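# Move red foam block or yellow sponge to desk

## Task

Check the counter located behind the shelving for a red foam block. If one is there, carry it to the desk. If none is there, carry the yellow sponge from the coffee table to the desk instead. Every other item must stay on its own shelf, table or counter. The coffee table must be standing upright at the finish. The robot must not fall over or finish leaning. The chosen item must rest on the desk by itself, not be held there by the robot.

## Robot and tools

Robot: TidyBot++, a single-arm mobile robot. The base is 0.54 m long, 0.50 m wide and 0.38 m tall, on four driven casters. It carries one seven-joint arm with a two-finger gripper. The shoulder sits 0.12 m ahead of the base centre, 0.68 m off the floor. Cameras: base_camera and wrist_camera (the latter looks along the hand). At the start the arm is folded with the hand down. In that pose the hand pokes up to 0.08 m beyond the base front and the elbow reaches up to 1.15 m high.

Frames: the base frame has its origin on the floor below the base centre, x forward, y left, z up. hand_pose is reported in it and marks the midpoint between the finger pads; the hand's own z axis runs out along the fingers and the fingers move along its y axis. The odometry frame is the base frame as it was at scene start. base_odometry integrates wheel rotation, so slip shows up as motion, and it drifts a few cm and several degrees over roughly thirty moves. Heading grows to the left, range -3.142 to 3.142. base_tilt is in degrees, positive when leaning forward or right; tilt carries a fixed error of about 1 degree plus noise.

Tool execute_actions: argument actions is a list holding one action or nothing (empty returns state and images only). An action may have base, joints, or both, plus optional speeds; the motions begin together and may finish at different moments. base needs exactly one key, each a relative offset from where the base last measured itself: translate_m (metres, forward positive, -2 to 2), strafe_m (metres, left positive, -2 to 2), rotate_rad (radians, counter-clockwise from above positive, -6.3 to 6.3). joints is a dictionary of absolute targets by name: joint_1_rad (any angle; positive turns the arm clockwise from above, opposite to rotate_rad), joint_2_rad shoulder (-2.249 to 2.249), joint_3_rad (any angle), joint_4_rad elbow (-2.579 to 2.579), joint_5_rad (any angle), joint_6_rad wrist (-2.099 to 2.099), joint_7_rad (any angle; hand down, positive is counter-clockwise from above, and at 1.57 the fingers part toward the robot's left and right), gripper_pos (0 open to 1 closed). Done tolerances: ±0.039 for joints 1 to 4, ±0.056 for joints 5 to 7, ±0.03 for the gripper. Unlimited joints go the short way, so turn them in steps below half a turn. speeds sets lower top speeds for this action only: translate_m and strafe_m 0.05 to 0.5 m/s, rotate_rad 0.1 to 1.57 rad/s (maximum is default). A base move needing more than 8.667 s, ramps included, is refused; no action runs past 15 s. Unknown keys or values out of range cause refusal with no motion. Any joint or base left out may keep driving at its previous target. cameras picks images: omitted, null or ["all"] gives both, [] gives none; the pictures line lists image order.

Tool wait: seconds from 0 to 10; commands nothing and returns state and images. Tool zoom_image: camera plus region [x0, y0, x1, y1] in pixels from the top-left, max 504 by 504, on that camera's latest full image. Tool finished_scene: scene number, ends the scene permanently after the last command has been held and reports success.

Arm geometry: upper arm 0.42 m, forearm 0.31 m, hand 0.31 m to the hand point. With joint_1_rad 0, joint_3_rad 3.14, joint_5_rad 0 the arm stays in the base's x-z plane; angles from vertical (forward positive) are upper = j2, forearm = j2 - j4, hand = j2 - j4 - j6. Forward reach from the shoulder is the sum of length x sin(angle), height the sum of length x cos(angle). Joints move up to 1.39 rad/s (1.22 for joints 5 to 7). A downward-pointing hand reaches at most about 0.94 m high, and only near the base. Gripper gap is roughly 85 x (1 - gripper_pos) mm; closed fingertips extend about 20 mm beyond the hand point. At gripper_pos 1, done means empty (or very thin item); off_target means an object stopped the fingers.

Reading results: base_status and joint_status say how each motion ended. off_target: stopped short and may still push. contact_stop or time_out: target dropped, holding in place. A blocked base pushes until timeout and may still say done though short. "joint command not followed" with a cause line means arm targets were withheld, usually to avoid self-collision; withheld joints show not_followed and may be retried later. on_its_own lists uncommanded changes. motor_effort gives percent of maximum, with the peak in brackets; both are noisy. ARM HIT means the arm struck the base or itself (no check prevents hitting the base). MOTOR HOT appears from 60 °C; at 75 °C an OVER-TEMPERATURE FAULT lets the arm sag and keys report limit_stop_at_motor_heat, so resend targets. A torque sensor hitting its limit (104.5 N m joints 1-4, 51.3 N m joints 5-7; warnings at 56.7 and 29.4) freezes the arm and gripper for 10 s and skips the rest of the call; the base keeps going.

Precision: friction and load leave the hand a cm or two off; correct by sending each joint last command + (wanted - read). Don't command a loaded joint to its read angle, it sags further. Verify with cameras. The world keeps running while you reply.

Avoid: driving while the arm is caught above about 0.8 m, pulling or pushing sideways on a raised hand, shoving the coffee table, dropping or knocking items, hard hits, long loaded holds. Loose objects may be nudged briefly by outside events.

Each tool is called after "Call:" as name(argument=value, ...) on one line, values as JSON.

## Session

Call:
execute_actions(actions=[])

Scene clock: 0.00 s.
base_odometry: x=+0.000 y=+0.000 heading=+0.000 (m, m, rad; odometry frame)
base_tilt: forward=-0.4 right=+0.5 (deg)
base_status: not commanded
joint_positions: joint_1_rad=+0.016 joint_2_rad=-0.382 joint_3_rad=+3.124 joint_4_rad=-2.537 joint_5_rad=-0.024 joint_6_rad=-0.876 joint_7_rad=+1.624 gripper_pos=+0.000
joint_status: not commanded
motor_effort: joint_1_rad=+0 joint_2_rad=-1 joint_3_rad=+1 joint_4_rad=+15 joint_5_rad=-1 joint_6_rad=+2 joint_7_rad=+0 (%)
hand_pose: x=+0.2589 y=+0.0065 z=+0.5896 quat_wxyz=(-0.005, +0.998, +0.020, +0.056) (m; base frame)
pictures: base_camera, wrist_camera
Images, in order (width x height): base_camera 644x364, wrist_camera 644x476.

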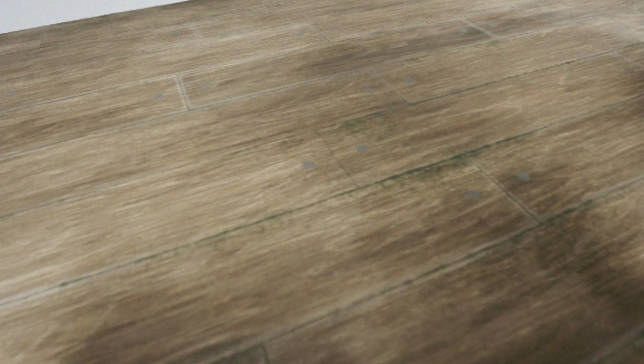

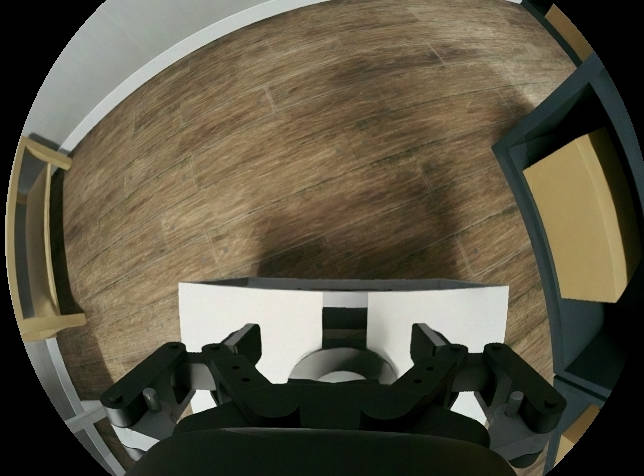

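Call:
execute_actions(actions=[{"joints":{"joint_6_rad":0.3}}])

Call:
execute_actions(actions=[{"joints":{"joint_1_rad":-1.5}}], cameras=["wrist_camera"])

Call:
execute_actions(actions=[{"joints":{"joint_1_rad":-3.0}}], cameras=["wrist_camera"])

Scene clock: 3.23 s.
base_odometry: x=+0.000 y=+0.000 heading=+0.000 (m, m, rad; odometry frame)
base_tilt: forward=-0.4 right=+0.6 (deg)
base_status: not commanded
joint_positions: joint_1_rad=+0.016 joint_2_rad=-0.382 joint_3_rad=+3.124 joint_4_rad=-2.537 joint_5_rad=-0.024 joint_6_rad=+0.302 joint_7_rad=+1.624 gripper_pos=+0.000
joint_status: all done
motor_effort: joint_1_rad=+0(0) joint_2_rad=-6(6) joint_3_rad=+1(0) joint_4_rad=+20(20) joint_5_rad=+0(0) joint_6_rad=+9(9) joint_7_rad=+0(0) (%)
hand_pose: x=+0.5232 y=+0.0000 z=+0.8123 quat_wxyz=(+0.015, +0.799, +0.012, +0.601) (m; base frame)
pictures: base_camera, wrist_camera
Images, in order (width x height): base_camera 644x364, wrist_camera 644x476.

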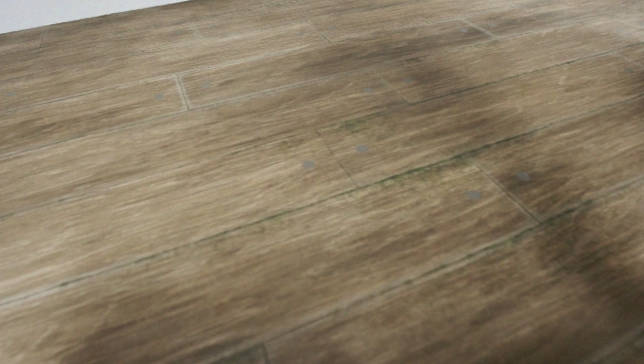

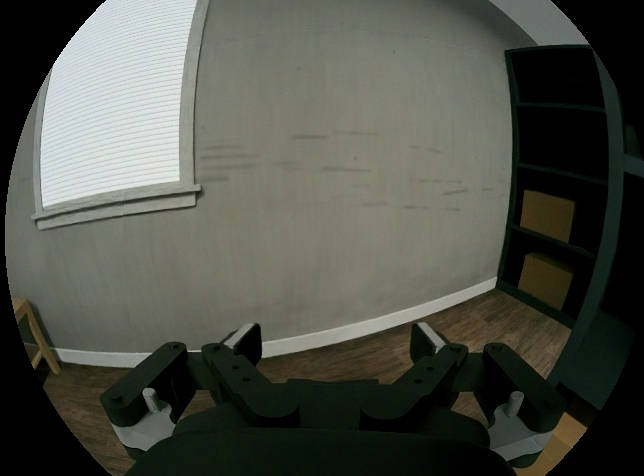

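Scene clock: 5.97 s.
base_odometry: x=+0.000 y=+0.000 heading=+0.000 (m, m, rad; odometry frame)
base_tilt: forward=-0.4 right=+0.5 (deg)
base_status: not commanded
joint_positions: joint_1_rad=-1.485 joint_2_rad=-0.382 joint_3_rad=+3.124 joint_4_rad=-2.537 joint_5_rad=-0.024 joint_6_rad=+0.302 joint_7_rad=+1.624 gripper_pos=+0.000
joint_status: all done
motor_effort: joint_1_rad=-1(0) joint_2_rad=-7(7) joint_3_rad=+1(2) joint_4_rad=+20(20) joint_5_rad=-1(0) joint_6_rad=+10(9) joint_7_rad=+0(0) (%)
hand_pose: x=+0.1470 y=+0.4033 z=+0.8123 quat_wxyz=(-0.399, +0.576, +0.554, +0.449) (m; base frame)
pictures: wrist_camera
Images, in order (width x height): wrist_camera 644x476.

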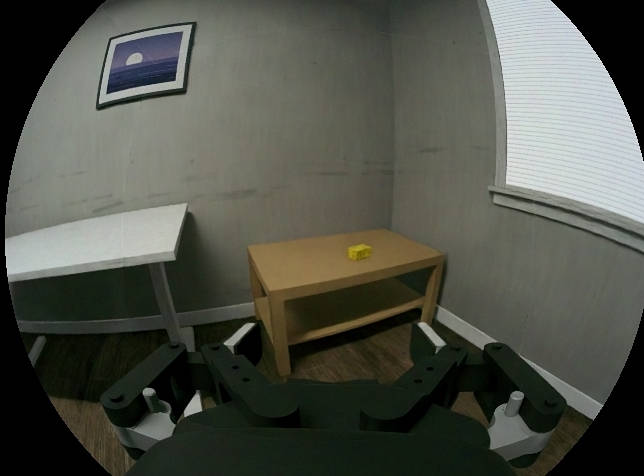

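Scene clock: 8.70 s.
base_odometry: x=+0.000 y=+0.000 heading=+0.000 (m, m, rad; odometry frame)
base_tilt: forward=-0.4 right=+0.6 (deg)
base_status: not commanded
joint_positions: joint_1_rad=-2.985 joint_2_rad=-0.382 joint_3_rad=+3.124 joint_4_rad=-2.537 joint_5_rad=-0.024 joint_6_rad=+0.302 joint_7_rad=+1.624 gripper_pos=+0.000
joint_status: all done
motor_effort: joint_1_rad=-1(0) joint_2_rad=-7(7) joint_3_rad=+1(1) joint_4_rad=+20(20) joint_5_rad=+0(1) joint_6_rad=+10(9) joint_7_rad=+0(0) (%)
hand_pose: x=-0.2813 y=+0.0565 z=+0.8123 quat_wxyz=(-0.598, +0.044, +0.798, +0.057) (m; base frame)
pictures: wrist_camera
Images, in order (width x height): wrist_camera 644x476.

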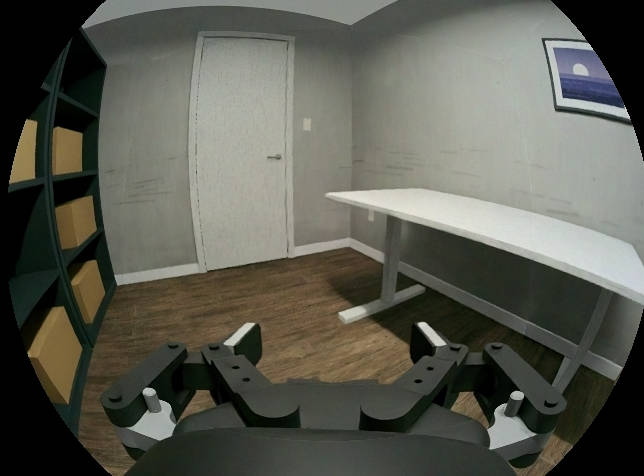

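Call:
execute_actions(actions=[{"base":{"rotate_rad":0.42},"joints":{"joint_1_rad":0.0,"joint_6_rad":-0.5}}])

Scene clock: 14.77 s.
base_odometry: x=+0.000 y=+0.000 heading=+0.419 (m, m, rad; odometry frame)
base_tilt: forward=-0.4 right=+0.6 (deg)
base_status: done
joint_positions: joint_1_rad=-0.015 joint_2_rad=-0.382 joint_3_rad=+3.124 joint_4_rad=-2.537 joint_5_rad=-0.024 joint_6_rad=-0.479 joint_7_rad=+1.624 gripper_pos=+0.000
joint_status: all done
motor_effort: joint_1_rad=+0(1) joint_2_rad=-4(7) joint_3_rad=+0(2) joint_4_rad=+17(20) joint_5_rad=-1(1) joint_6_rad=+6(10) joint_7_rad=+1(0) (%)
hand_pose: x=+0.3755 y=+0.0125 z=+0.6270 quat_wxyz=(-0.002, +0.967, +0.033, +0.251) (m; base frame)
pictures: base_camera, wrist_camera
Images, in order (width x height): base_camera 644x364, wrist_camera 644x476.

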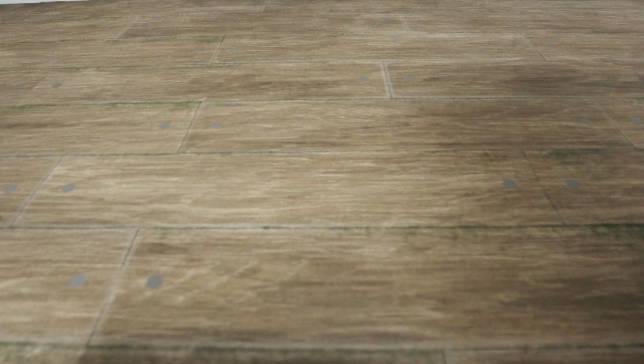

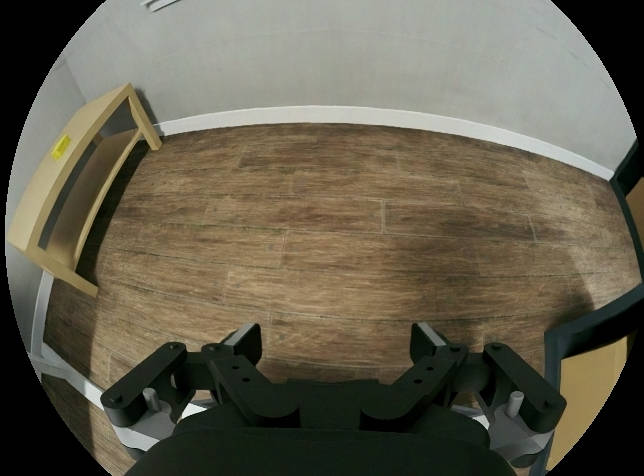

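Call:
execute_actions(actions=[{"base":{"translate_m":0.8},"joints":{"joint_6_rad":-0.8}}])

Call:
execute_actions(actions=[{"base":{"rotate_rad":-1.571},"joints":{"joint_6_rad":-0.6}}])

Scene clock: 20.63 s.
base_odometry: x=+0.731 y=+0.327 heading=+0.420 (m, m, rad; odometry frame)
base_tilt: forward=-0.4 right=+0.5 (deg)
base_status: done
joint_positions: joint_1_rad=-0.015 joint_2_rad=-0.383 joint_3_rad=+3.124 joint_4_rad=-2.538 joint_5_rad=-0.024 joint_6_rad=-0.805 joint_7_rad=+1.624 gripper_pos=+0.000
joint_status: all done
motor_effort: joint_1_rad=+0(1) joint_2_rad=-2(4) joint_3_rad=+1(1) joint_4_rad=+15(18) joint_5_rad=-1(1) joint_6_rad=+3(4) joint_7_rad=+0(1) (%)
hand_pose: x=+0.2797 y=+0.0112 z=+0.5923 quat_wxyz=(-0.005, +0.995, +0.035, +0.091) (m; base frame)
pictures: base_camera, wrist_camera
Images, in order (width x height): base_camera 644x364, wrist_camera 644x476.

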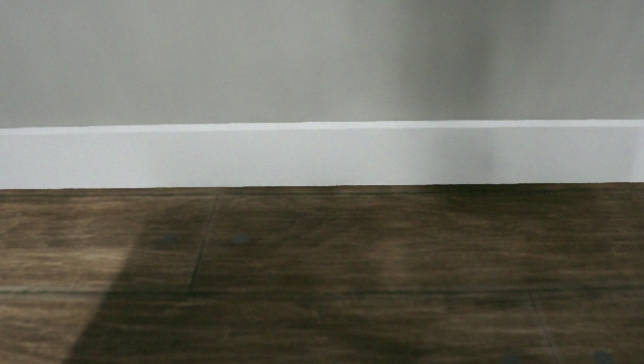

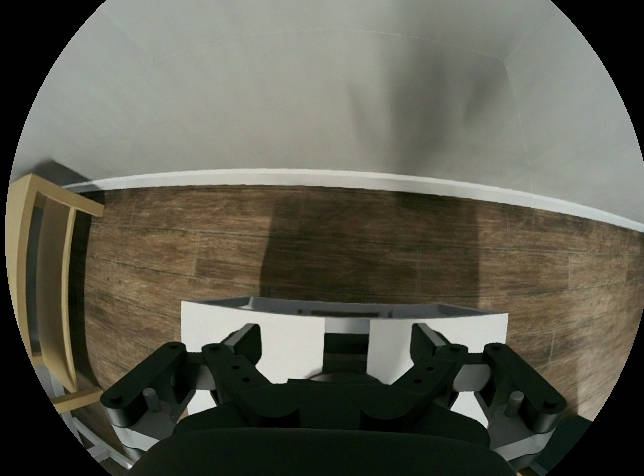

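Scene clock: 22.93 s.
base_odometry: x=+0.731 y=+0.327 heading=-1.151 (m, m, rad; odometry frame)
base_tilt: forward=-0.4 right=+0.6 (deg)
base_status: done
joint_positions: joint_1_rad=-0.013 joint_2_rad=-0.383 joint_3_rad=+3.124 joint_4_rad=-2.537 joint_5_rad=-0.024 joint_6_rad=-0.602 joint_7_rad=+1.624 gripper_pos=+0.000
joint_status: all done
motor_effort: joint_1_rad=+0(1) joint_2_rad=-2(4) joint_3_rad=+1(2) joint_4_rad=+16(18) joint_5_rad=+0(1) joint_6_rad=+5(4) joint_7_rad=+0(0) (%)
hand_pose: x=+0.3410 y=+0.0117 z=+0.6104 quat_wxyz=(-0.003, +0.981, +0.033, +0.192) (m; base frame)
pictures: base_camera, wrist_camera
Images, in order (width x height): base_camera 644x364, wrist_camera 644x476.

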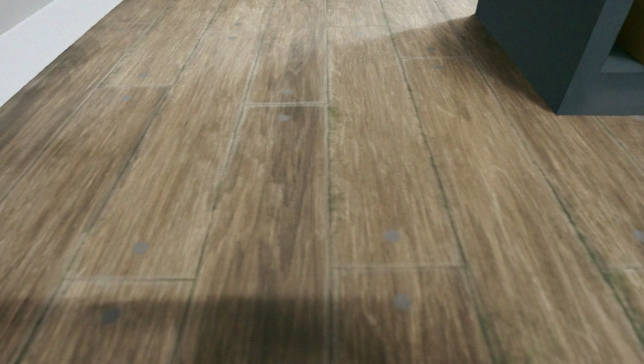

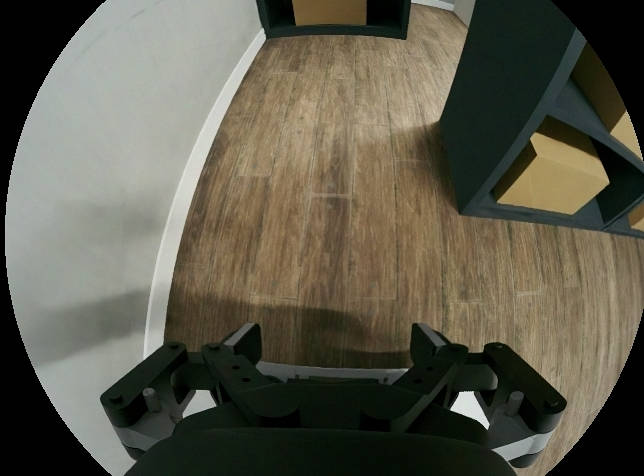

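Call:
execute_actions(actions=[{"base":{"translate_m":1.5},"joints":{"joint_6_rad":-0.3}}])

Call:
execute_actions(actions=[{"joints":{"joint_1_rad":1.2,"joint_6_rad":0.0}}], cameras=["wrist_camera"])

Scene clock: 29.80 s.
base_odometry: x=+1.341 y=-1.043 heading=-1.151 (m, m, rad; odometry frame)
base_tilt: forward=-0.4 right=+0.5 (deg)
base_status: done
joint_positions: joint_1_rad=-0.013 joint_2_rad=-0.382 joint_3_rad=+3.124 joint_4_rad=-2.536 joint_5_rad=-0.024 joint_6_rad=-0.301 joint_7_rad=+1.624 gripper_pos=+0.000
joint_status: all done
motor_effort: joint_1_rad=+0(0) joint_2_rad=-5(6) joint_3_rad=+1(1) joint_4_rad=+18(20) joint_5_rad=+0(1) joint_6_rad=+6(7) joint_7_rad=+0(0) (%)
hand_pose: x=+0.4213 y=+0.0124 z=+0.6581 quat_wxyz=(+0.000, +0.941, +0.031, +0.336) (m; base frame)
pictures: base_camera, wrist_camera
Images, in order (width x height): base_camera 644x364, wrist_camera 644x476.

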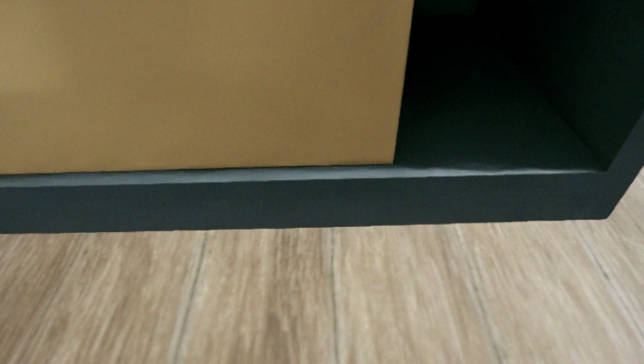

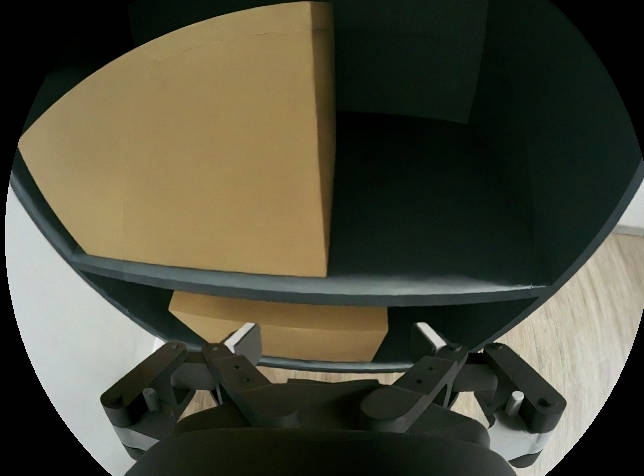

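Scene clock: 32.27 s.
base_odometry: x=+1.341 y=-1.043 heading=-1.151 (m, m, rad; odometry frame)
base_tilt: forward=-0.4 right=+0.6 (deg)
base_status: not commanded
joint_positions: joint_1_rad=+1.185 joint_2_rad=-0.382 joint_3_rad=+3.124 joint_4_rad=-2.536 joint_5_rad=-0.024 joint_6_rad=-0.021 joint_7_rad=+1.624 gripper_pos=+0.000
joint_status: all done
motor_effort: joint_1_rad=+0(0) joint_2_rad=-5(5) joint_3_rad=+1(1) joint_4_rad=+19(19) joint_5_rad=+0(1) joint_6_rad=+8(8) joint_7_rad=+1(0) (%)
hand_pose: x=+0.2620 y=-0.3320 z=+0.7220 quat_wxyz=(+0.264, +0.746, -0.476, +0.382) (m; base frame)
pictures: wrist_camera
Images, in order (width x height): wrist_camera 644x476.

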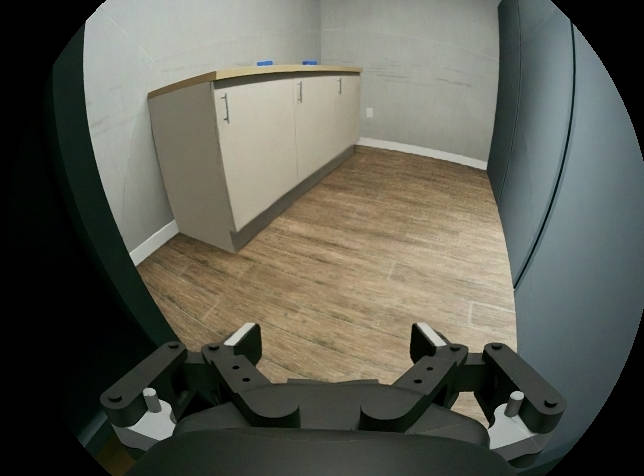

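Call:
execute_actions(actions=[{"joints":{"joint_2_rad":-0.1,"joint_4_rad":-1.0,"joint_6_rad":-1.0}}], cameras=["wrist_camera"])

Call:
zoom_image(camera="wrist_camera", region=[80,120,440,340])

Scene clock: 37.43 s.
base_odometry: x=+1.341 y=-1.043 heading=-1.151 (m, m, rad; odometry frame)
base_tilt: forward=-0.4 right=+0.5 (deg)
base_status: not commanded
joint_positions: joint_1_rad=+1.185 joint_2_rad=-0.114 joint_3_rad=+3.124 joint_4_rad=-1.022 joint_5_rad=-0.024 joint_6_rad=-0.978 joint_7_rad=+1.624 gripper_pos=+0.000
joint_status: all done
motor_effort: joint_1_rad=+0(1) joint_2_rad=-16(16) joint_3_rad=+0(1) joint_4_rad=+19(22) joint_5_rad=+0(0) joint_6_rad=+10(10) joint_7_rad=+0(0) (%)
hand_pose: x=+0.3212 y=-0.4524 z=+1.1967 quat_wxyz=(+0.327, +0.687, -0.427, +0.487) (m; base frame)
pictures: wrist_camera
Images, in order (width x height): wrist_camera 644x476.

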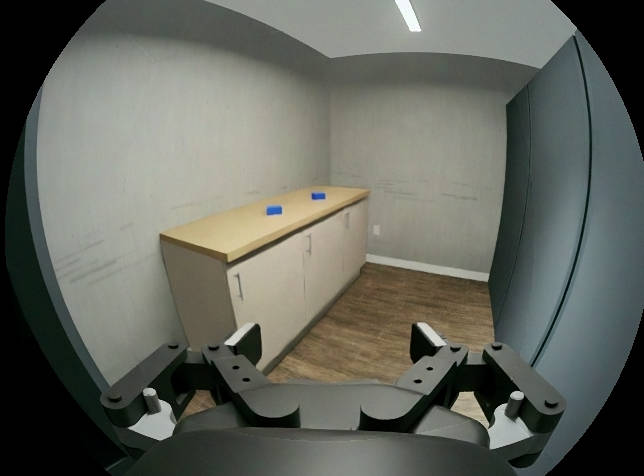

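Region (80, 120, 440, 340) of wrist_camera's 644x476 image, scaled by 1.400.

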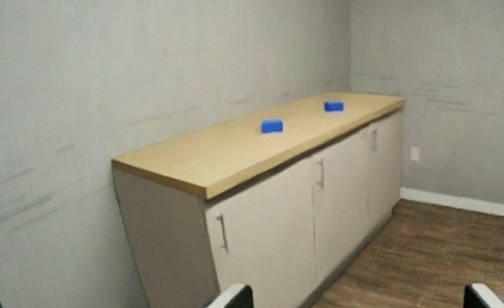

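Call:
execute_actions(actions=[{"joints":{"joint_1_rad":0.9,"joint_2_rad":-0.38,"joint_4_rad":-2.53,"joint_6_rad":-0.9}}], cameras=[])

Call:
execute_actions(actions=[{"base":{"translate_m":-1.5},"joints":{"joint_1_rad":0.0}}])

Call:
execute_actions(actions=[{"base":{"rotate_rad":-3.142},"joints":{"joint_6_rad":-0.5}}])

Scene clock: 42.80 s.
base_odometry: x=+1.341 y=-1.043 heading=-1.151 (m, m, rad; odometry frame)
base_tilt: forward=-0.4 right=+0.5 (deg)
base_status: not commanded
joint_positions: joint_1_rad=+0.918 joint_2_rad=-0.368 joint_3_rad=+3.124 joint_4_rad=-2.509 joint_5_rad=-0.024 joint_6_rad=-0.922 joint_7_rad=+1.624 gripper_pos=+0.000
joint_status: all done
motor_effort: joint_1_rad=+0(1) joint_2_rad=-2(18) joint_3_rad=+1(1) joint_4_rad=+15(21) joint_5_rad=-1(1) joint_6_rad=+2(10) joint_7_rad=+0(0) (%)
hand_pose: x=+0.2099 y=-0.1039 z=+0.5945 quat_wxyz=(+0.012, +0.908, -0.417, +0.038) (m; base frame)
pictures: none
No camera images: the call's "cameras" was empty. Leave "cameras" out to get every camera's image.

Scene clock: 47.30 s.
base_odometry: x=+0.732 y=+0.327 heading=-1.152 (m, m, rad; odometry frame)
base_tilt: forward=-0.4 right=+0.6 (deg)
base_status: done
joint_positions: joint_1_rad=+0.016 joint_2_rad=-0.377 joint_3_rad=+3.124 joint_4_rad=-2.510 joint_5_rad=-0.024 joint_6_rad=-0.918 joint_7_rad=+1.624 gripper_pos=+0.000
joint_status: all done
motor_effort: joint_1_rad=+0(1) joint_2_rad=-2(2) joint_3_rad=+1(1) joint_4_rad=+15(16) joint_5_rad=-1(1) joint_6_rad=+2(3) joint_7_rad=+0(0) (%)
hand_pose: x=+0.2580 y=+0.0068 z=+0.5953 quat_wxyz=(-0.005, +0.999, +0.020, +0.045) (m; base frame)
pictures: base_camera, wrist_camera
Images, in order (width x height): base_camera 644x364, wrist_camera 644x476.

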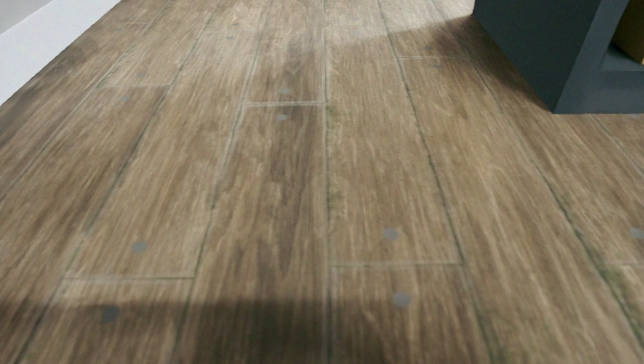

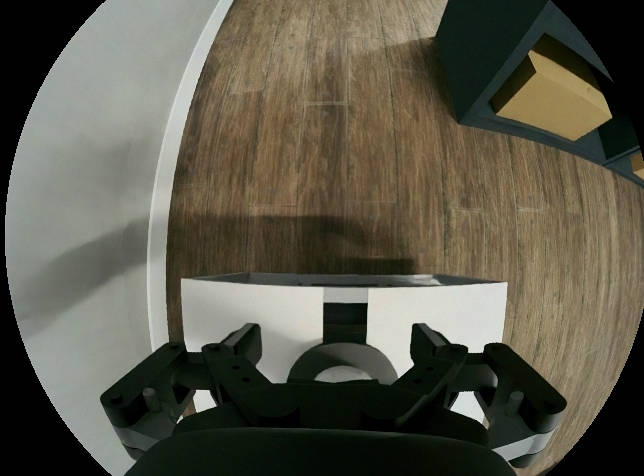

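Scene clock: 50.60 s.
base_odometry: x=+0.732 y=+0.328 heading=+1.990 (m, m, rad; odometry frame)
base_tilt: forward=-0.4 right=+0.5 (deg)
base_status: done
joint_positions: joint_1_rad=+0.015 joint_2_rad=-0.377 joint_3_rad=+3.124 joint_4_rad=-2.513 joint_5_rad=-0.024 joint_6_rad=-0.498 joint_7_rad=+1.624 gripper_pos=+0.000
joint_status: all done
motor_effort: joint_1_rad=+0(1) joint_2_rad=-4(4) joint_3_rad=+1(2) joint_4_rad=+17(17) joint_5_rad=-1(1) joint_6_rad=+5(5) joint_7_rad=+0(0) (%)
hand_pose: x=+0.3806 y=+0.0050 z=+0.6324 quat_wxyz=(+0.001, +0.968, +0.018, +0.251) (m; base frame)
pictures: base_camera, wrist_camera
Images, in order (width x height): base_camera 644x364, wrist_camera 644x476.

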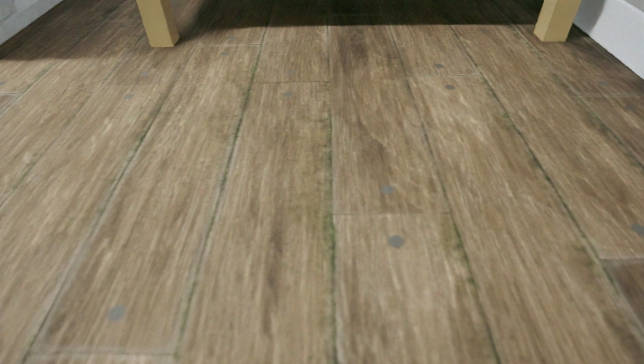

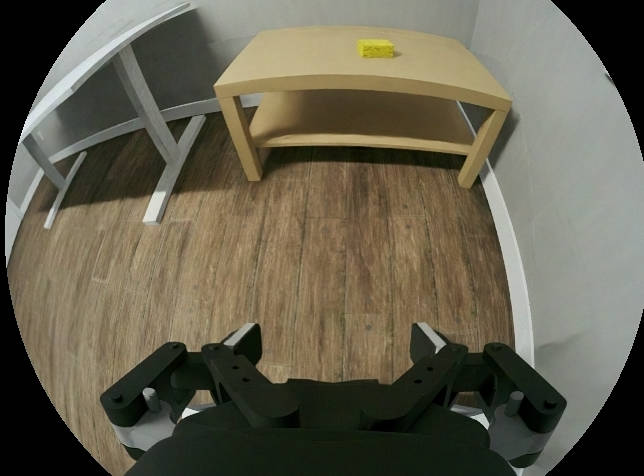

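Call:
execute_actions(actions=[{"base":{"translate_m":0.62},"joints":{"joint_2_rad":0.39,"joint_4_rad":-1.435,"joint_6_rad":-1.316}}])

Scene clock: 55.03 s.
base_odometry: x=+0.480 y=+0.894 heading=+1.989 (m, m, rad; odometry frame)
base_tilt: forward=-0.4 right=+0.5 (deg)
base_status: done
joint_positions: joint_1_rad=+0.015 joint_2_rad=+0.390 joint_3_rad=+3.124 joint_4_rad=-1.456 joint_5_rad=-0.024 joint_6_rad=-1.294 joint_7_rad=+1.624 gripper_pos=+0.000
joint_status: all done
motor_effort: joint_1_rad=+0(0) joint_2_rad=-33(36) joint_3_rad=+0(1) joint_4_rad=+16(19) joint_5_rad=-1(1) joint_6_rad=+1(6) joint_7_rad=+0(0) (%)
hand_pose: x=+0.5817 y=+0.0092 z=+0.6746 quat_wxyz=(-0.015, +1.000, +0.024, +0.001) (m; base frame)
pictures: base_camera, wrist_camera
Images, in order (width x height): base_camera 644x364, wrist_camera 644x476.

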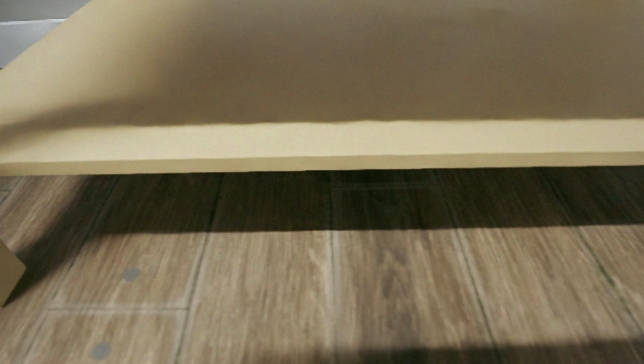

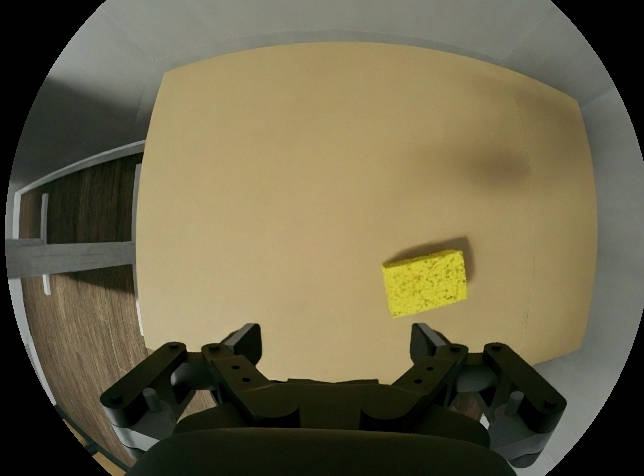

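Call:
execute_actions(actions=[{"base":{"strafe_m":-0.115},"joints":{"joint_2_rad":0.51,"joint_4_rad":-1.666,"joint_6_rad":-0.966,"joint_7_rad":0.27}}], cameras=["wrist_camera"])

Scene clock: 59.47 s.
base_odometry: x=+0.585 y=+0.941 heading=+1.990 (m, m, rad; odometry frame)
base_tilt: forward=-0.4 right=+0.6 (deg)
base_status: done
joint_positions: joint_1_rad=+0.009 joint_2_rad=+0.505 joint_3_rad=+3.126 joint_4_rad=-1.645 joint_5_rad=-0.024 joint_6_rad=-0.985 joint_7_rad=+0.278 gripper_pos=+0.000
joint_status: all done
motor_effort: joint_1_rad=+0(4) joint_2_rad=-36(38) joint_3_rad=+0(2) joint_4_rad=+14(17) joint_5_rad=-1(2) joint_6_rad=+1(2) joint_7_rad=+0(0) (%)
hand_pose: x=+0.5875 y=+0.0107 z=+0.5669 quat_wxyz=(-0.013, +0.796, -0.606, -0.006) (m; base frame)
pictures: wrist_camera
Images, in order (width x height): wrist_camera 644x476.

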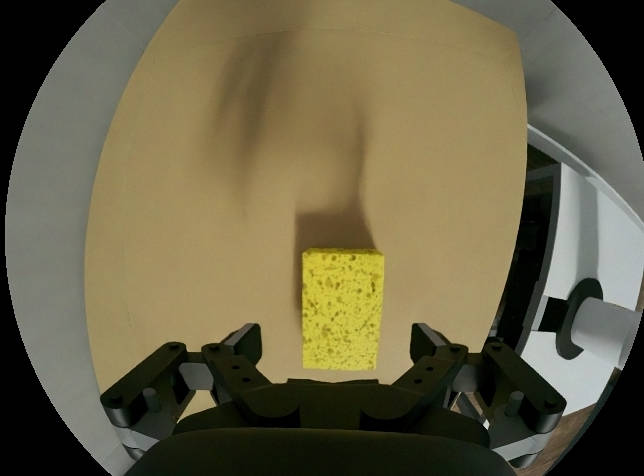

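Call:
execute_actions(actions=[{"joints":{"joint_2_rad":0.63,"joint_4_rad":-1.774,"joint_6_rad":-0.738}}], cameras=["wrist_camera"])

Scene clock: 62.27 s.
base_odometry: x=+0.585 y=+0.941 heading=+1.990 (m, m, rad; odometry frame)
base_tilt: forward=-0.4 right=+0.5 (deg)
base_status: not commanded
joint_positions: joint_1_rad=+0.009 joint_2_rad=+0.634 joint_3_rad=+3.126 joint_4_rad=-1.757 joint_5_rad=-0.024 joint_6_rad=-0.756 joint_7_rad=+0.278 gripper_pos=+0.000
joint_status: all done
motor_effort: joint_1_rad=+0(1) joint_2_rad=-37(42) joint_3_rad=+0(1) joint_4_rad=+12(15) joint_5_rad=-1(1) joint_6_rad=+1(1) joint_7_rad=+0(0) (%)
hand_pose: x=+0.5808 y=+0.0101 z=+0.4799 quat_wxyz=(-0.009, +0.794, -0.608, -0.010) (m; base frame)
pictures: wrist_camera
Images, in order (width x height): wrist_camera 644x476.

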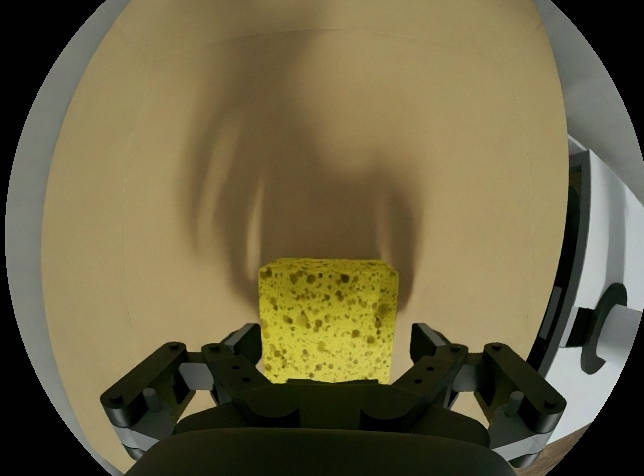

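Call:
execute_actions(actions=[{"joints":{"gripper_pos":1}}], cameras=["wrist_camera"])

Call:
execute_actions(actions=[{"joints":{"joint_2_rad":0.39,"joint_4_rad":-1.435,"joint_6_rad":-1.316}}], cameras=[])

Call:
execute_actions(actions=[{"base":{"translate_m":-0.35},"joints":{"joint_2_rad":0.244,"joint_4_rad":-1.059,"joint_6_rad":-1.84,"joint_7_rad":1.57}}])

Scene clock: 65.63 s.
base_odometry: x=+0.585 y=+0.941 heading=+1.990 (m, m, rad; odometry frame)
base_tilt: forward=-0.4 right=+0.6 (deg)
base_status: not commanded
joint_positions: joint_1_rad=+0.009 joint_2_rad=+0.628 joint_3_rad=+3.126 joint_4_rad=-1.757 joint_5_rad=-0.024 joint_6_rad=-0.756 joint_7_rad=+0.278 gripper_pos=+0.388
joint_status: gripper_pos off_target (ended at +0.388, target +1.000)
motor_effort: joint_1_rad=+0(1) joint_2_rad=-37(39) joint_3_rad=+0(0) joint_4_rad=+12(13) joint_5_rad=-1(1) joint_6_rad=+1(5) joint_7_rad=+0(0) (%)
hand_pose: x=+0.5820 y=+0.0101 z=+0.4827 quat_wxyz=(-0.010, +0.794, -0.608, -0.008) (m; base frame)
pictures: wrist_camera
Images, in order (width x height): wrist_camera 644x476.

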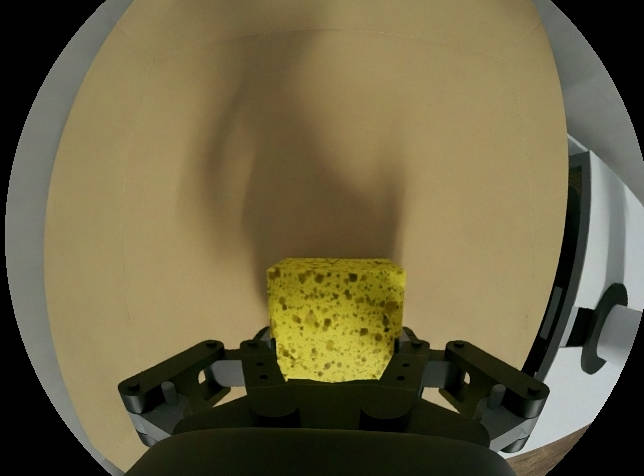

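Scene clock: 67.27 s.
base_odometry: x=+0.585 y=+0.941 heading=+1.990 (m, m, rad; odometry frame)
base_tilt: forward=-0.4 right=+0.6 (deg)
base_status: not commanded
joint_positions: joint_1_rad=+0.009 joint_2_rad=+0.387 joint_3_rad=+3.126 joint_4_rad=-1.454 joint_5_rad=-0.024 joint_6_rad=-1.299 joint_7_rad=+0.278 gripper_pos=+0.388
joint_status: all done
motor_effort: joint_1_rad=-1(1) joint_2_rad=-34(41) joint_3_rad=+0(0) joint_4_rad=+17(17) joint_5_rad=-1(1) joint_6_rad=+0(1) joint_7_rad=+0(0) (%)
hand_pose: x=+0.5809 y=+0.0112 z=+0.6762 quat_wxyz=(-0.012, +0.798, -0.603, -0.009) (m; base frame)
pictures: none
No camera images: the call's "cameras" was empty. Leave "cameras" out to get every camera's image.

Scene clock: 69.43 s.
base_odometry: x=+0.728 y=+0.622 heading=+1.990 (m, m, rad; odometry frame)
base_tilt: forward=-0.4 right=+0.5 (deg)
base_status: done
joint_positions: joint_1_rad=+0.009 joint_2_rad=+0.236 joint_3_rad=+3.126 joint_4_rad=-1.079 joint_5_rad=-0.024 joint_6_rad=-1.826 joint_7_rad=+1.552 gripper_pos=+0.388
joint_status: all done
motor_effort: joint_1_rad=+0(0) joint_2_rad=-29(39) joint_3_rad=+0(1) joint_4_rad=+17(18) joint_5_rad=-1(1) joint_6_rad=+1(1) joint_7_rad=+0(0) (%)
hand_pose: x=+0.5213 y=+0.0105 z=+0.8592 quat_wxyz=(-0.013, +1.000, -0.003, +0.000) (m; base frame)
pictures: base_camera, wrist_camera
Images, in order (width x height): base_camera 644x364, wrist_camera 644x476.

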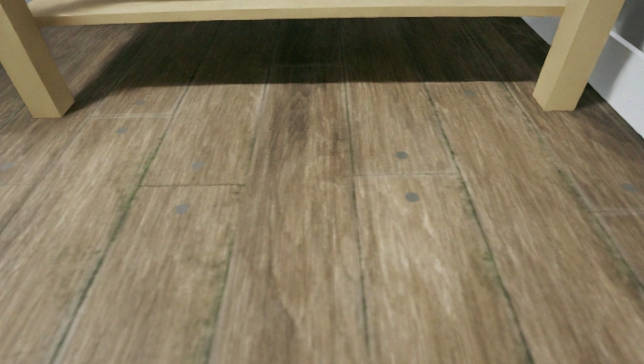

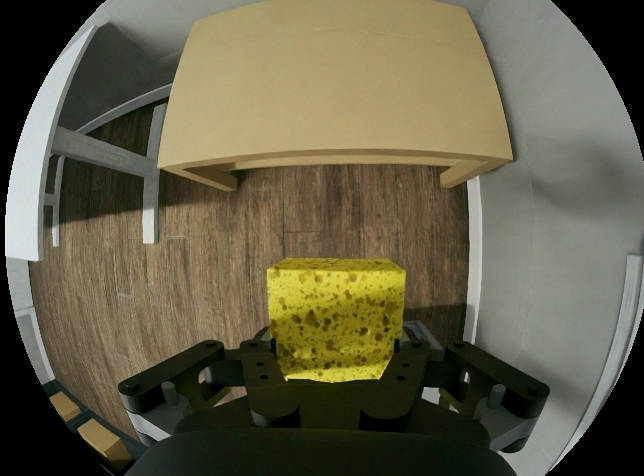

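Call:
execute_actions(actions=[{"base":{"strafe_m":1.25}}])

Call:
execute_actions(actions=[{"base":{"translate_m":0.15}}])

Scene clock: 75.20 s.
base_odometry: x=-0.414 y=+0.112 heading=+1.990 (m, m, rad; odometry frame)
base_tilt: forward=-0.4 right=+0.5 (deg)
base_status: done
joint_positions: joint_1_rad=+0.005 joint_2_rad=+0.237 joint_3_rad=+3.126 joint_4_rad=-1.079 joint_5_rad=-0.024 joint_6_rad=-1.826 joint_7_rad=+1.552 gripper_pos=+0.388
joint_status: not commanded
motor_effort: joint_1_rad=+0(3) joint_2_rad=-28(31) joint_3_rad=+1(2) joint_4_rad=+17(17) joint_5_rad=-1(2) joint_6_rad=+1(1) joint_7_rad=+0(0) (%)
hand_pose: x=+0.5214 y=+0.0121 z=+0.8589 quat_wxyz=(-0.013, +1.000, -0.001, -0.001) (m; base frame)
pictures: base_camera, wrist_camera
Images, in order (width x height): base_camera 644x364, wrist_camera 644x476.

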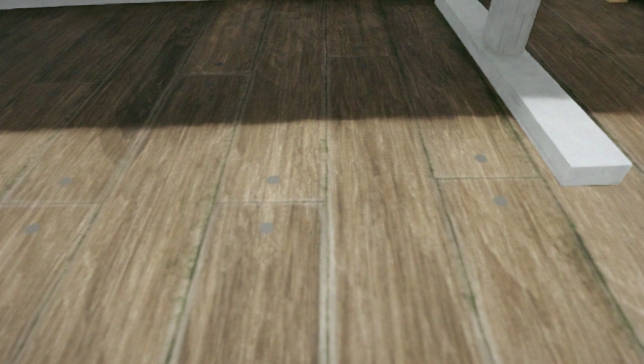

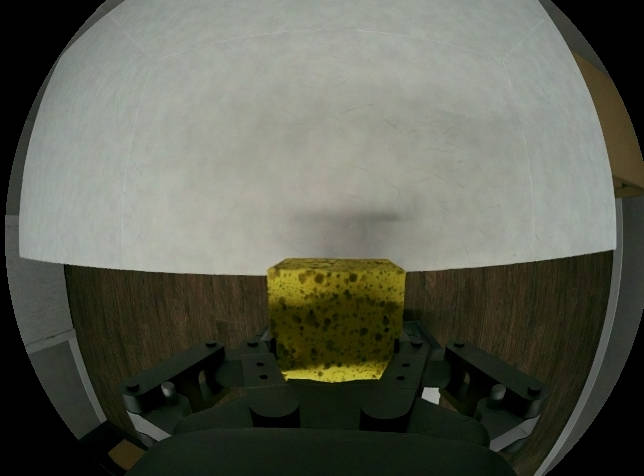

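Scene clock: 76.67 s.
base_odometry: x=-0.475 y=+0.249 heading=+1.990 (m, m, rad; odometry frame)
base_tilt: forward=-0.4 right=+0.6 (deg)
base_status: done
joint_positions: joint_1_rad=+0.005 joint_2_rad=+0.249 joint_3_rad=+3.126 joint_4_rad=-1.079 joint_5_rad=-0.024 joint_6_rad=-1.826 joint_7_rad=+1.552 gripper_pos=+0.388
joint_status: not commanded
motor_effort: joint_1_rad=+0(1) joint_2_rad=-29(32) joint_3_rad=+0(0) joint_4_rad=+17(17) joint_5_rad=-1(1) joint_6_rad=+1(2) joint_7_rad=+1(0) (%)
hand_pose: x=+0.5236 y=+0.0120 z=+0.8538 quat_wxyz=(-0.013, +1.000, -0.001, -0.007) (m; base frame)
pictures: base_camera, wrist_camera
Images, in order (width x height): base_camera 644x364, wrist_camera 644x476.

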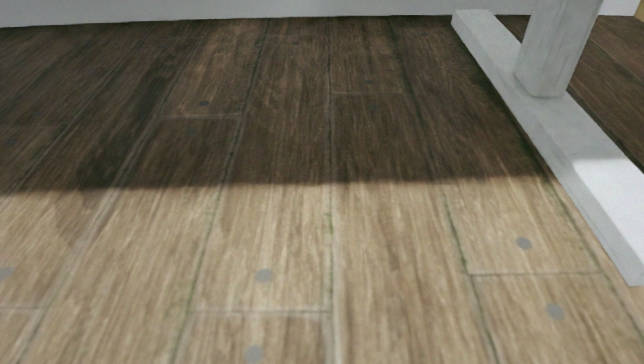

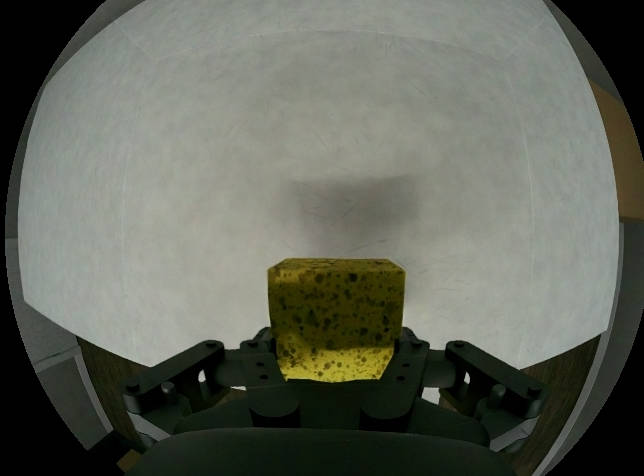

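Call:
execute_actions(actions=[{"joints":{"joint_2_rad":0.369,"joint_4_rad":-1.125,"joint_6_rad":-1.65}}], cameras=["wrist_camera"])

Call:
execute_actions(actions=[{"joints":{"joint_2_rad":0.369,"joint_4_rad":-1.19,"joint_6_rad":-1.585}}], cameras=["wrist_camera"])

Scene clock: 80.93 s.
base_odometry: x=-0.475 y=+0.249 heading=+1.990 (m, m, rad; odometry frame)
base_tilt: forward=-0.3 right=+0.6 (deg)
base_status: not commanded
joint_positions: joint_1_rad=+0.005 joint_2_rad=+0.375 joint_3_rad=+3.126 joint_4_rad=-1.107 joint_5_rad=-0.024 joint_6_rad=-1.664 joint_7_rad=+1.552 gripper_pos=+0.388
joint_status: all done
motor_effort: joint_1_rad=-1(1) joint_2_rad=-34(39) joint_3_rad=+0(0) joint_4_rad=+17(19) joint_5_rad=-1(0) joint_6_rad=+1(1) joint_7_rad=+1(0) (%)
hand_pose: x=+0.5845 y=+0.0126 z=+0.7901 quat_wxyz=(-0.015, +1.000, -0.004, -0.002) (m; base frame)
pictures: wrist_camera
Images, in order (width x height): wrist_camera 644x476.

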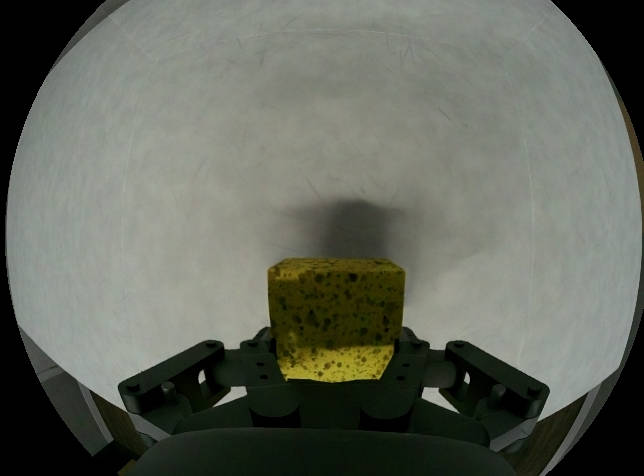

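Scene clock: 81.73 s.
base_odometry: x=-0.475 y=+0.249 heading=+1.990 (m, m, rad; odometry frame)
base_tilt: forward=-0.4 right=+0.5 (deg)
base_status: not commanded
joint_positions: joint_1_rad=+0.005 joint_2_rad=+0.374 joint_3_rad=+3.126 joint_4_rad=-1.171 joint_5_rad=-0.024 joint_6_rad=-1.604 joint_7_rad=+1.552 gripper_pos=+0.388
joint_status: all done
motor_effort: joint_1_rad=+0(1) joint_2_rad=-35(34) joint_3_rad=+0(1) joint_4_rad=+17(18) joint_5_rad=-1(1) joint_6_rad=+1(2) joint_7_rad=+0(0) (%)
hand_pose: x=+0.5844 y=+0.0128 z=+0.7706 quat_wxyz=(-0.015, +1.000, -0.004, -0.004) (m; base frame)
pictures: wrist_camera
Images, in order (width x height): wrist_camera 644x476.

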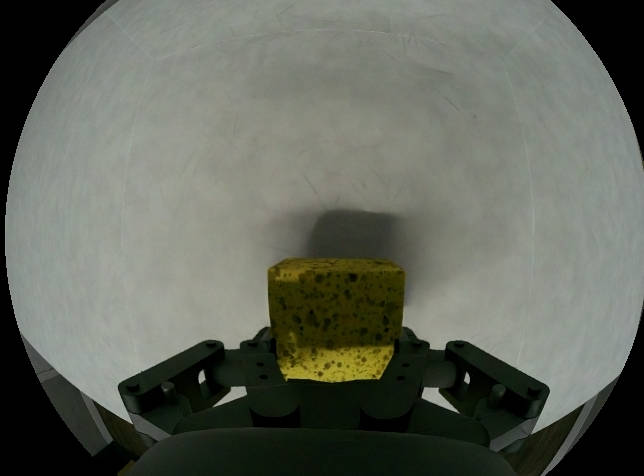

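Call:
execute_actions(actions=[{"joints":{"joint_4_rad":-1.25,"joint_6_rad":-1.525}}], cameras=["wrist_camera"])

Scene clock: 83.73 s.
base_odometry: x=-0.475 y=+0.249 heading=+1.990 (m, m, rad; odometry frame)
base_tilt: forward=-0.3 right=+0.6 (deg)
base_status: not commanded
joint_positions: joint_1_rad=+0.005 joint_2_rad=+0.371 joint_3_rad=+3.126 joint_4_rad=-1.230 joint_5_rad=-0.024 joint_6_rad=-1.544 joint_7_rad=+1.552 gripper_pos=+0.388
joint_status: all done
motor_effort: joint_1_rad=+0(1) joint_2_rad=-34(35) joint_3_rad=+0(1) joint_4_rad=+17(18) joint_5_rad=-1(1) joint_6_rad=+1(2) joint_7_rad=+0(0) (%)
hand_pose: x=+0.5845 y=+0.0129 z=+0.7533 quat_wxyz=(-0.015, +1.000, -0.005, -0.002) (m; base frame)
pictures: wrist_camera
Images, in order (width x height): wrist_camera 644x476.

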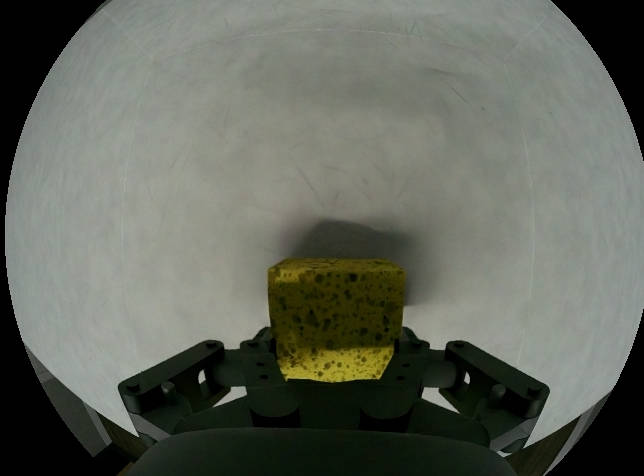

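Call:
execute_actions(actions=[{"joints":{"joint_4_rad":-1.29,"joint_6_rad":-1.485}}], cameras=["wrist_camera"])

Scene clock: 85.77 s.
base_odometry: x=-0.475 y=+0.249 heading=+1.990 (m, m, rad; odometry frame)
base_tilt: forward=-0.4 right=+0.5 (deg)
base_status: not commanded
joint_positions: joint_1_rad=+0.005 joint_2_rad=+0.356 joint_3_rad=+3.126 joint_4_rad=-1.256 joint_5_rad=-0.024 joint_6_rad=-1.513 joint_7_rad=+1.552 gripper_pos=+0.388
joint_status: all done
motor_effort: joint_1_rad=-1(1) joint_2_rad=-30(35) joint_3_rad=-1(0) joint_4_rad=+16(18) joint_5_rad=-1(2) joint_6_rad=+3(3) joint_7_rad=+0(0) (%)
hand_pose: x=+0.5847 y=+0.0129 z=+0.7523 quat_wxyz=(-0.015, +1.000, -0.005, +0.008) (m; base frame)
pictures: wrist_camera
Images, in order (width x height): wrist_camera 644x476.

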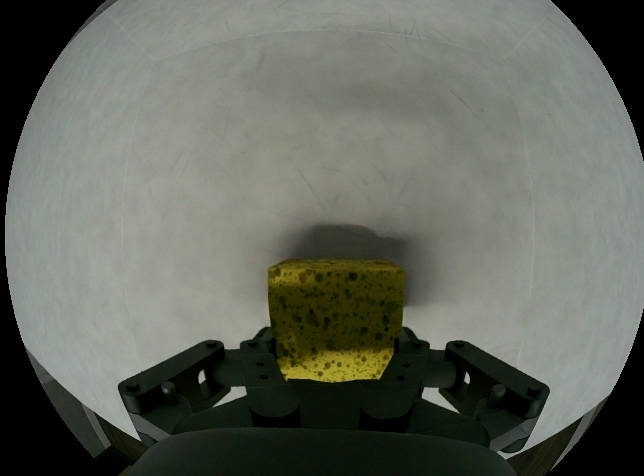

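The sponge is resting on the desk, so I'm releasing it and lifting the hand.

Call:
execute_actions(actions=[{"joints":{"gripper_pos":0}}], cameras=[])

Call:
execute_actions(actions=[{"joints":{"joint_4_rad":-0.95,"joint_6_rad":-1.8}}], cameras=["wrist_camera"])

Scene clock: 88.77 s.
base_odometry: x=-0.475 y=+0.249 heading=+1.990 (m, m, rad; odometry frame)
base_tilt: forward=-0.3 right=+0.5 (deg)
base_status: not commanded
joint_positions: joint_1_rad=+0.005 joint_2_rad=+0.365 joint_3_rad=+3.126 joint_4_rad=-1.266 joint_5_rad=-0.024 joint_6_rad=-1.506 joint_7_rad=+1.552 gripper_pos=+0.000
joint_status: all done
motor_effort: joint_1_rad=-1(1) joint_2_rad=-35(34) joint_3_rad=+0(0) joint_4_rad=+17(18) joint_5_rad=-1(1) joint_6_rad=+1(3) joint_7_rad=+0(1) (%)
hand_pose: x=+0.5841 y=+0.0129 z=+0.7449 quat_wxyz=(-0.015, +1.000, -0.005, +0.002) (m; base frame)
pictures: none
No camera images: the call's "cameras" was empty. Leave "cameras" out to get every camera's image.

Scene clock: 90.23 s.
base_odometry: x=-0.475 y=+0.249 heading=+1.990 (m, m, rad; odometry frame)
base_tilt: forward=-0.4 right=+0.6 (deg)
base_status: not commanded
joint_positions: joint_1_rad=+0.005 joint_2_rad=+0.366 joint_3_rad=+3.126 joint_4_rad=-0.972 joint_5_rad=-0.024 joint_6_rad=-1.781 joint_7_rad=+1.552 gripper_pos=+0.000
joint_status: all done
motor_effort: joint_1_rad=+0(1) joint_2_rad=-33(36) joint_3_rad=+0(0) joint_4_rad=+17(18) joint_5_rad=-1(1) joint_6_rad=+1(1) joint_7_rad=+0(0) (%)
hand_pose: x=+0.5822 y=+0.0123 z=+0.8362 quat_wxyz=(-0.015, +1.000, -0.002, +0.011) (m; base frame)
pictures: wrist_camera
Images, in order (width x height): wrist_camera 644x476.

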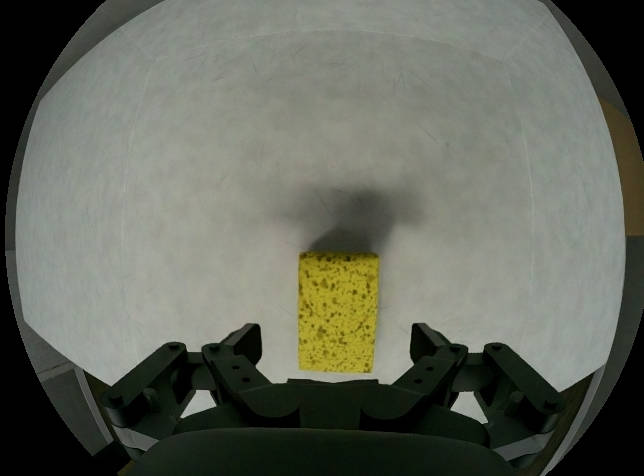

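Call:
finished_scene(scene=1)

The scene is finished: the task was done.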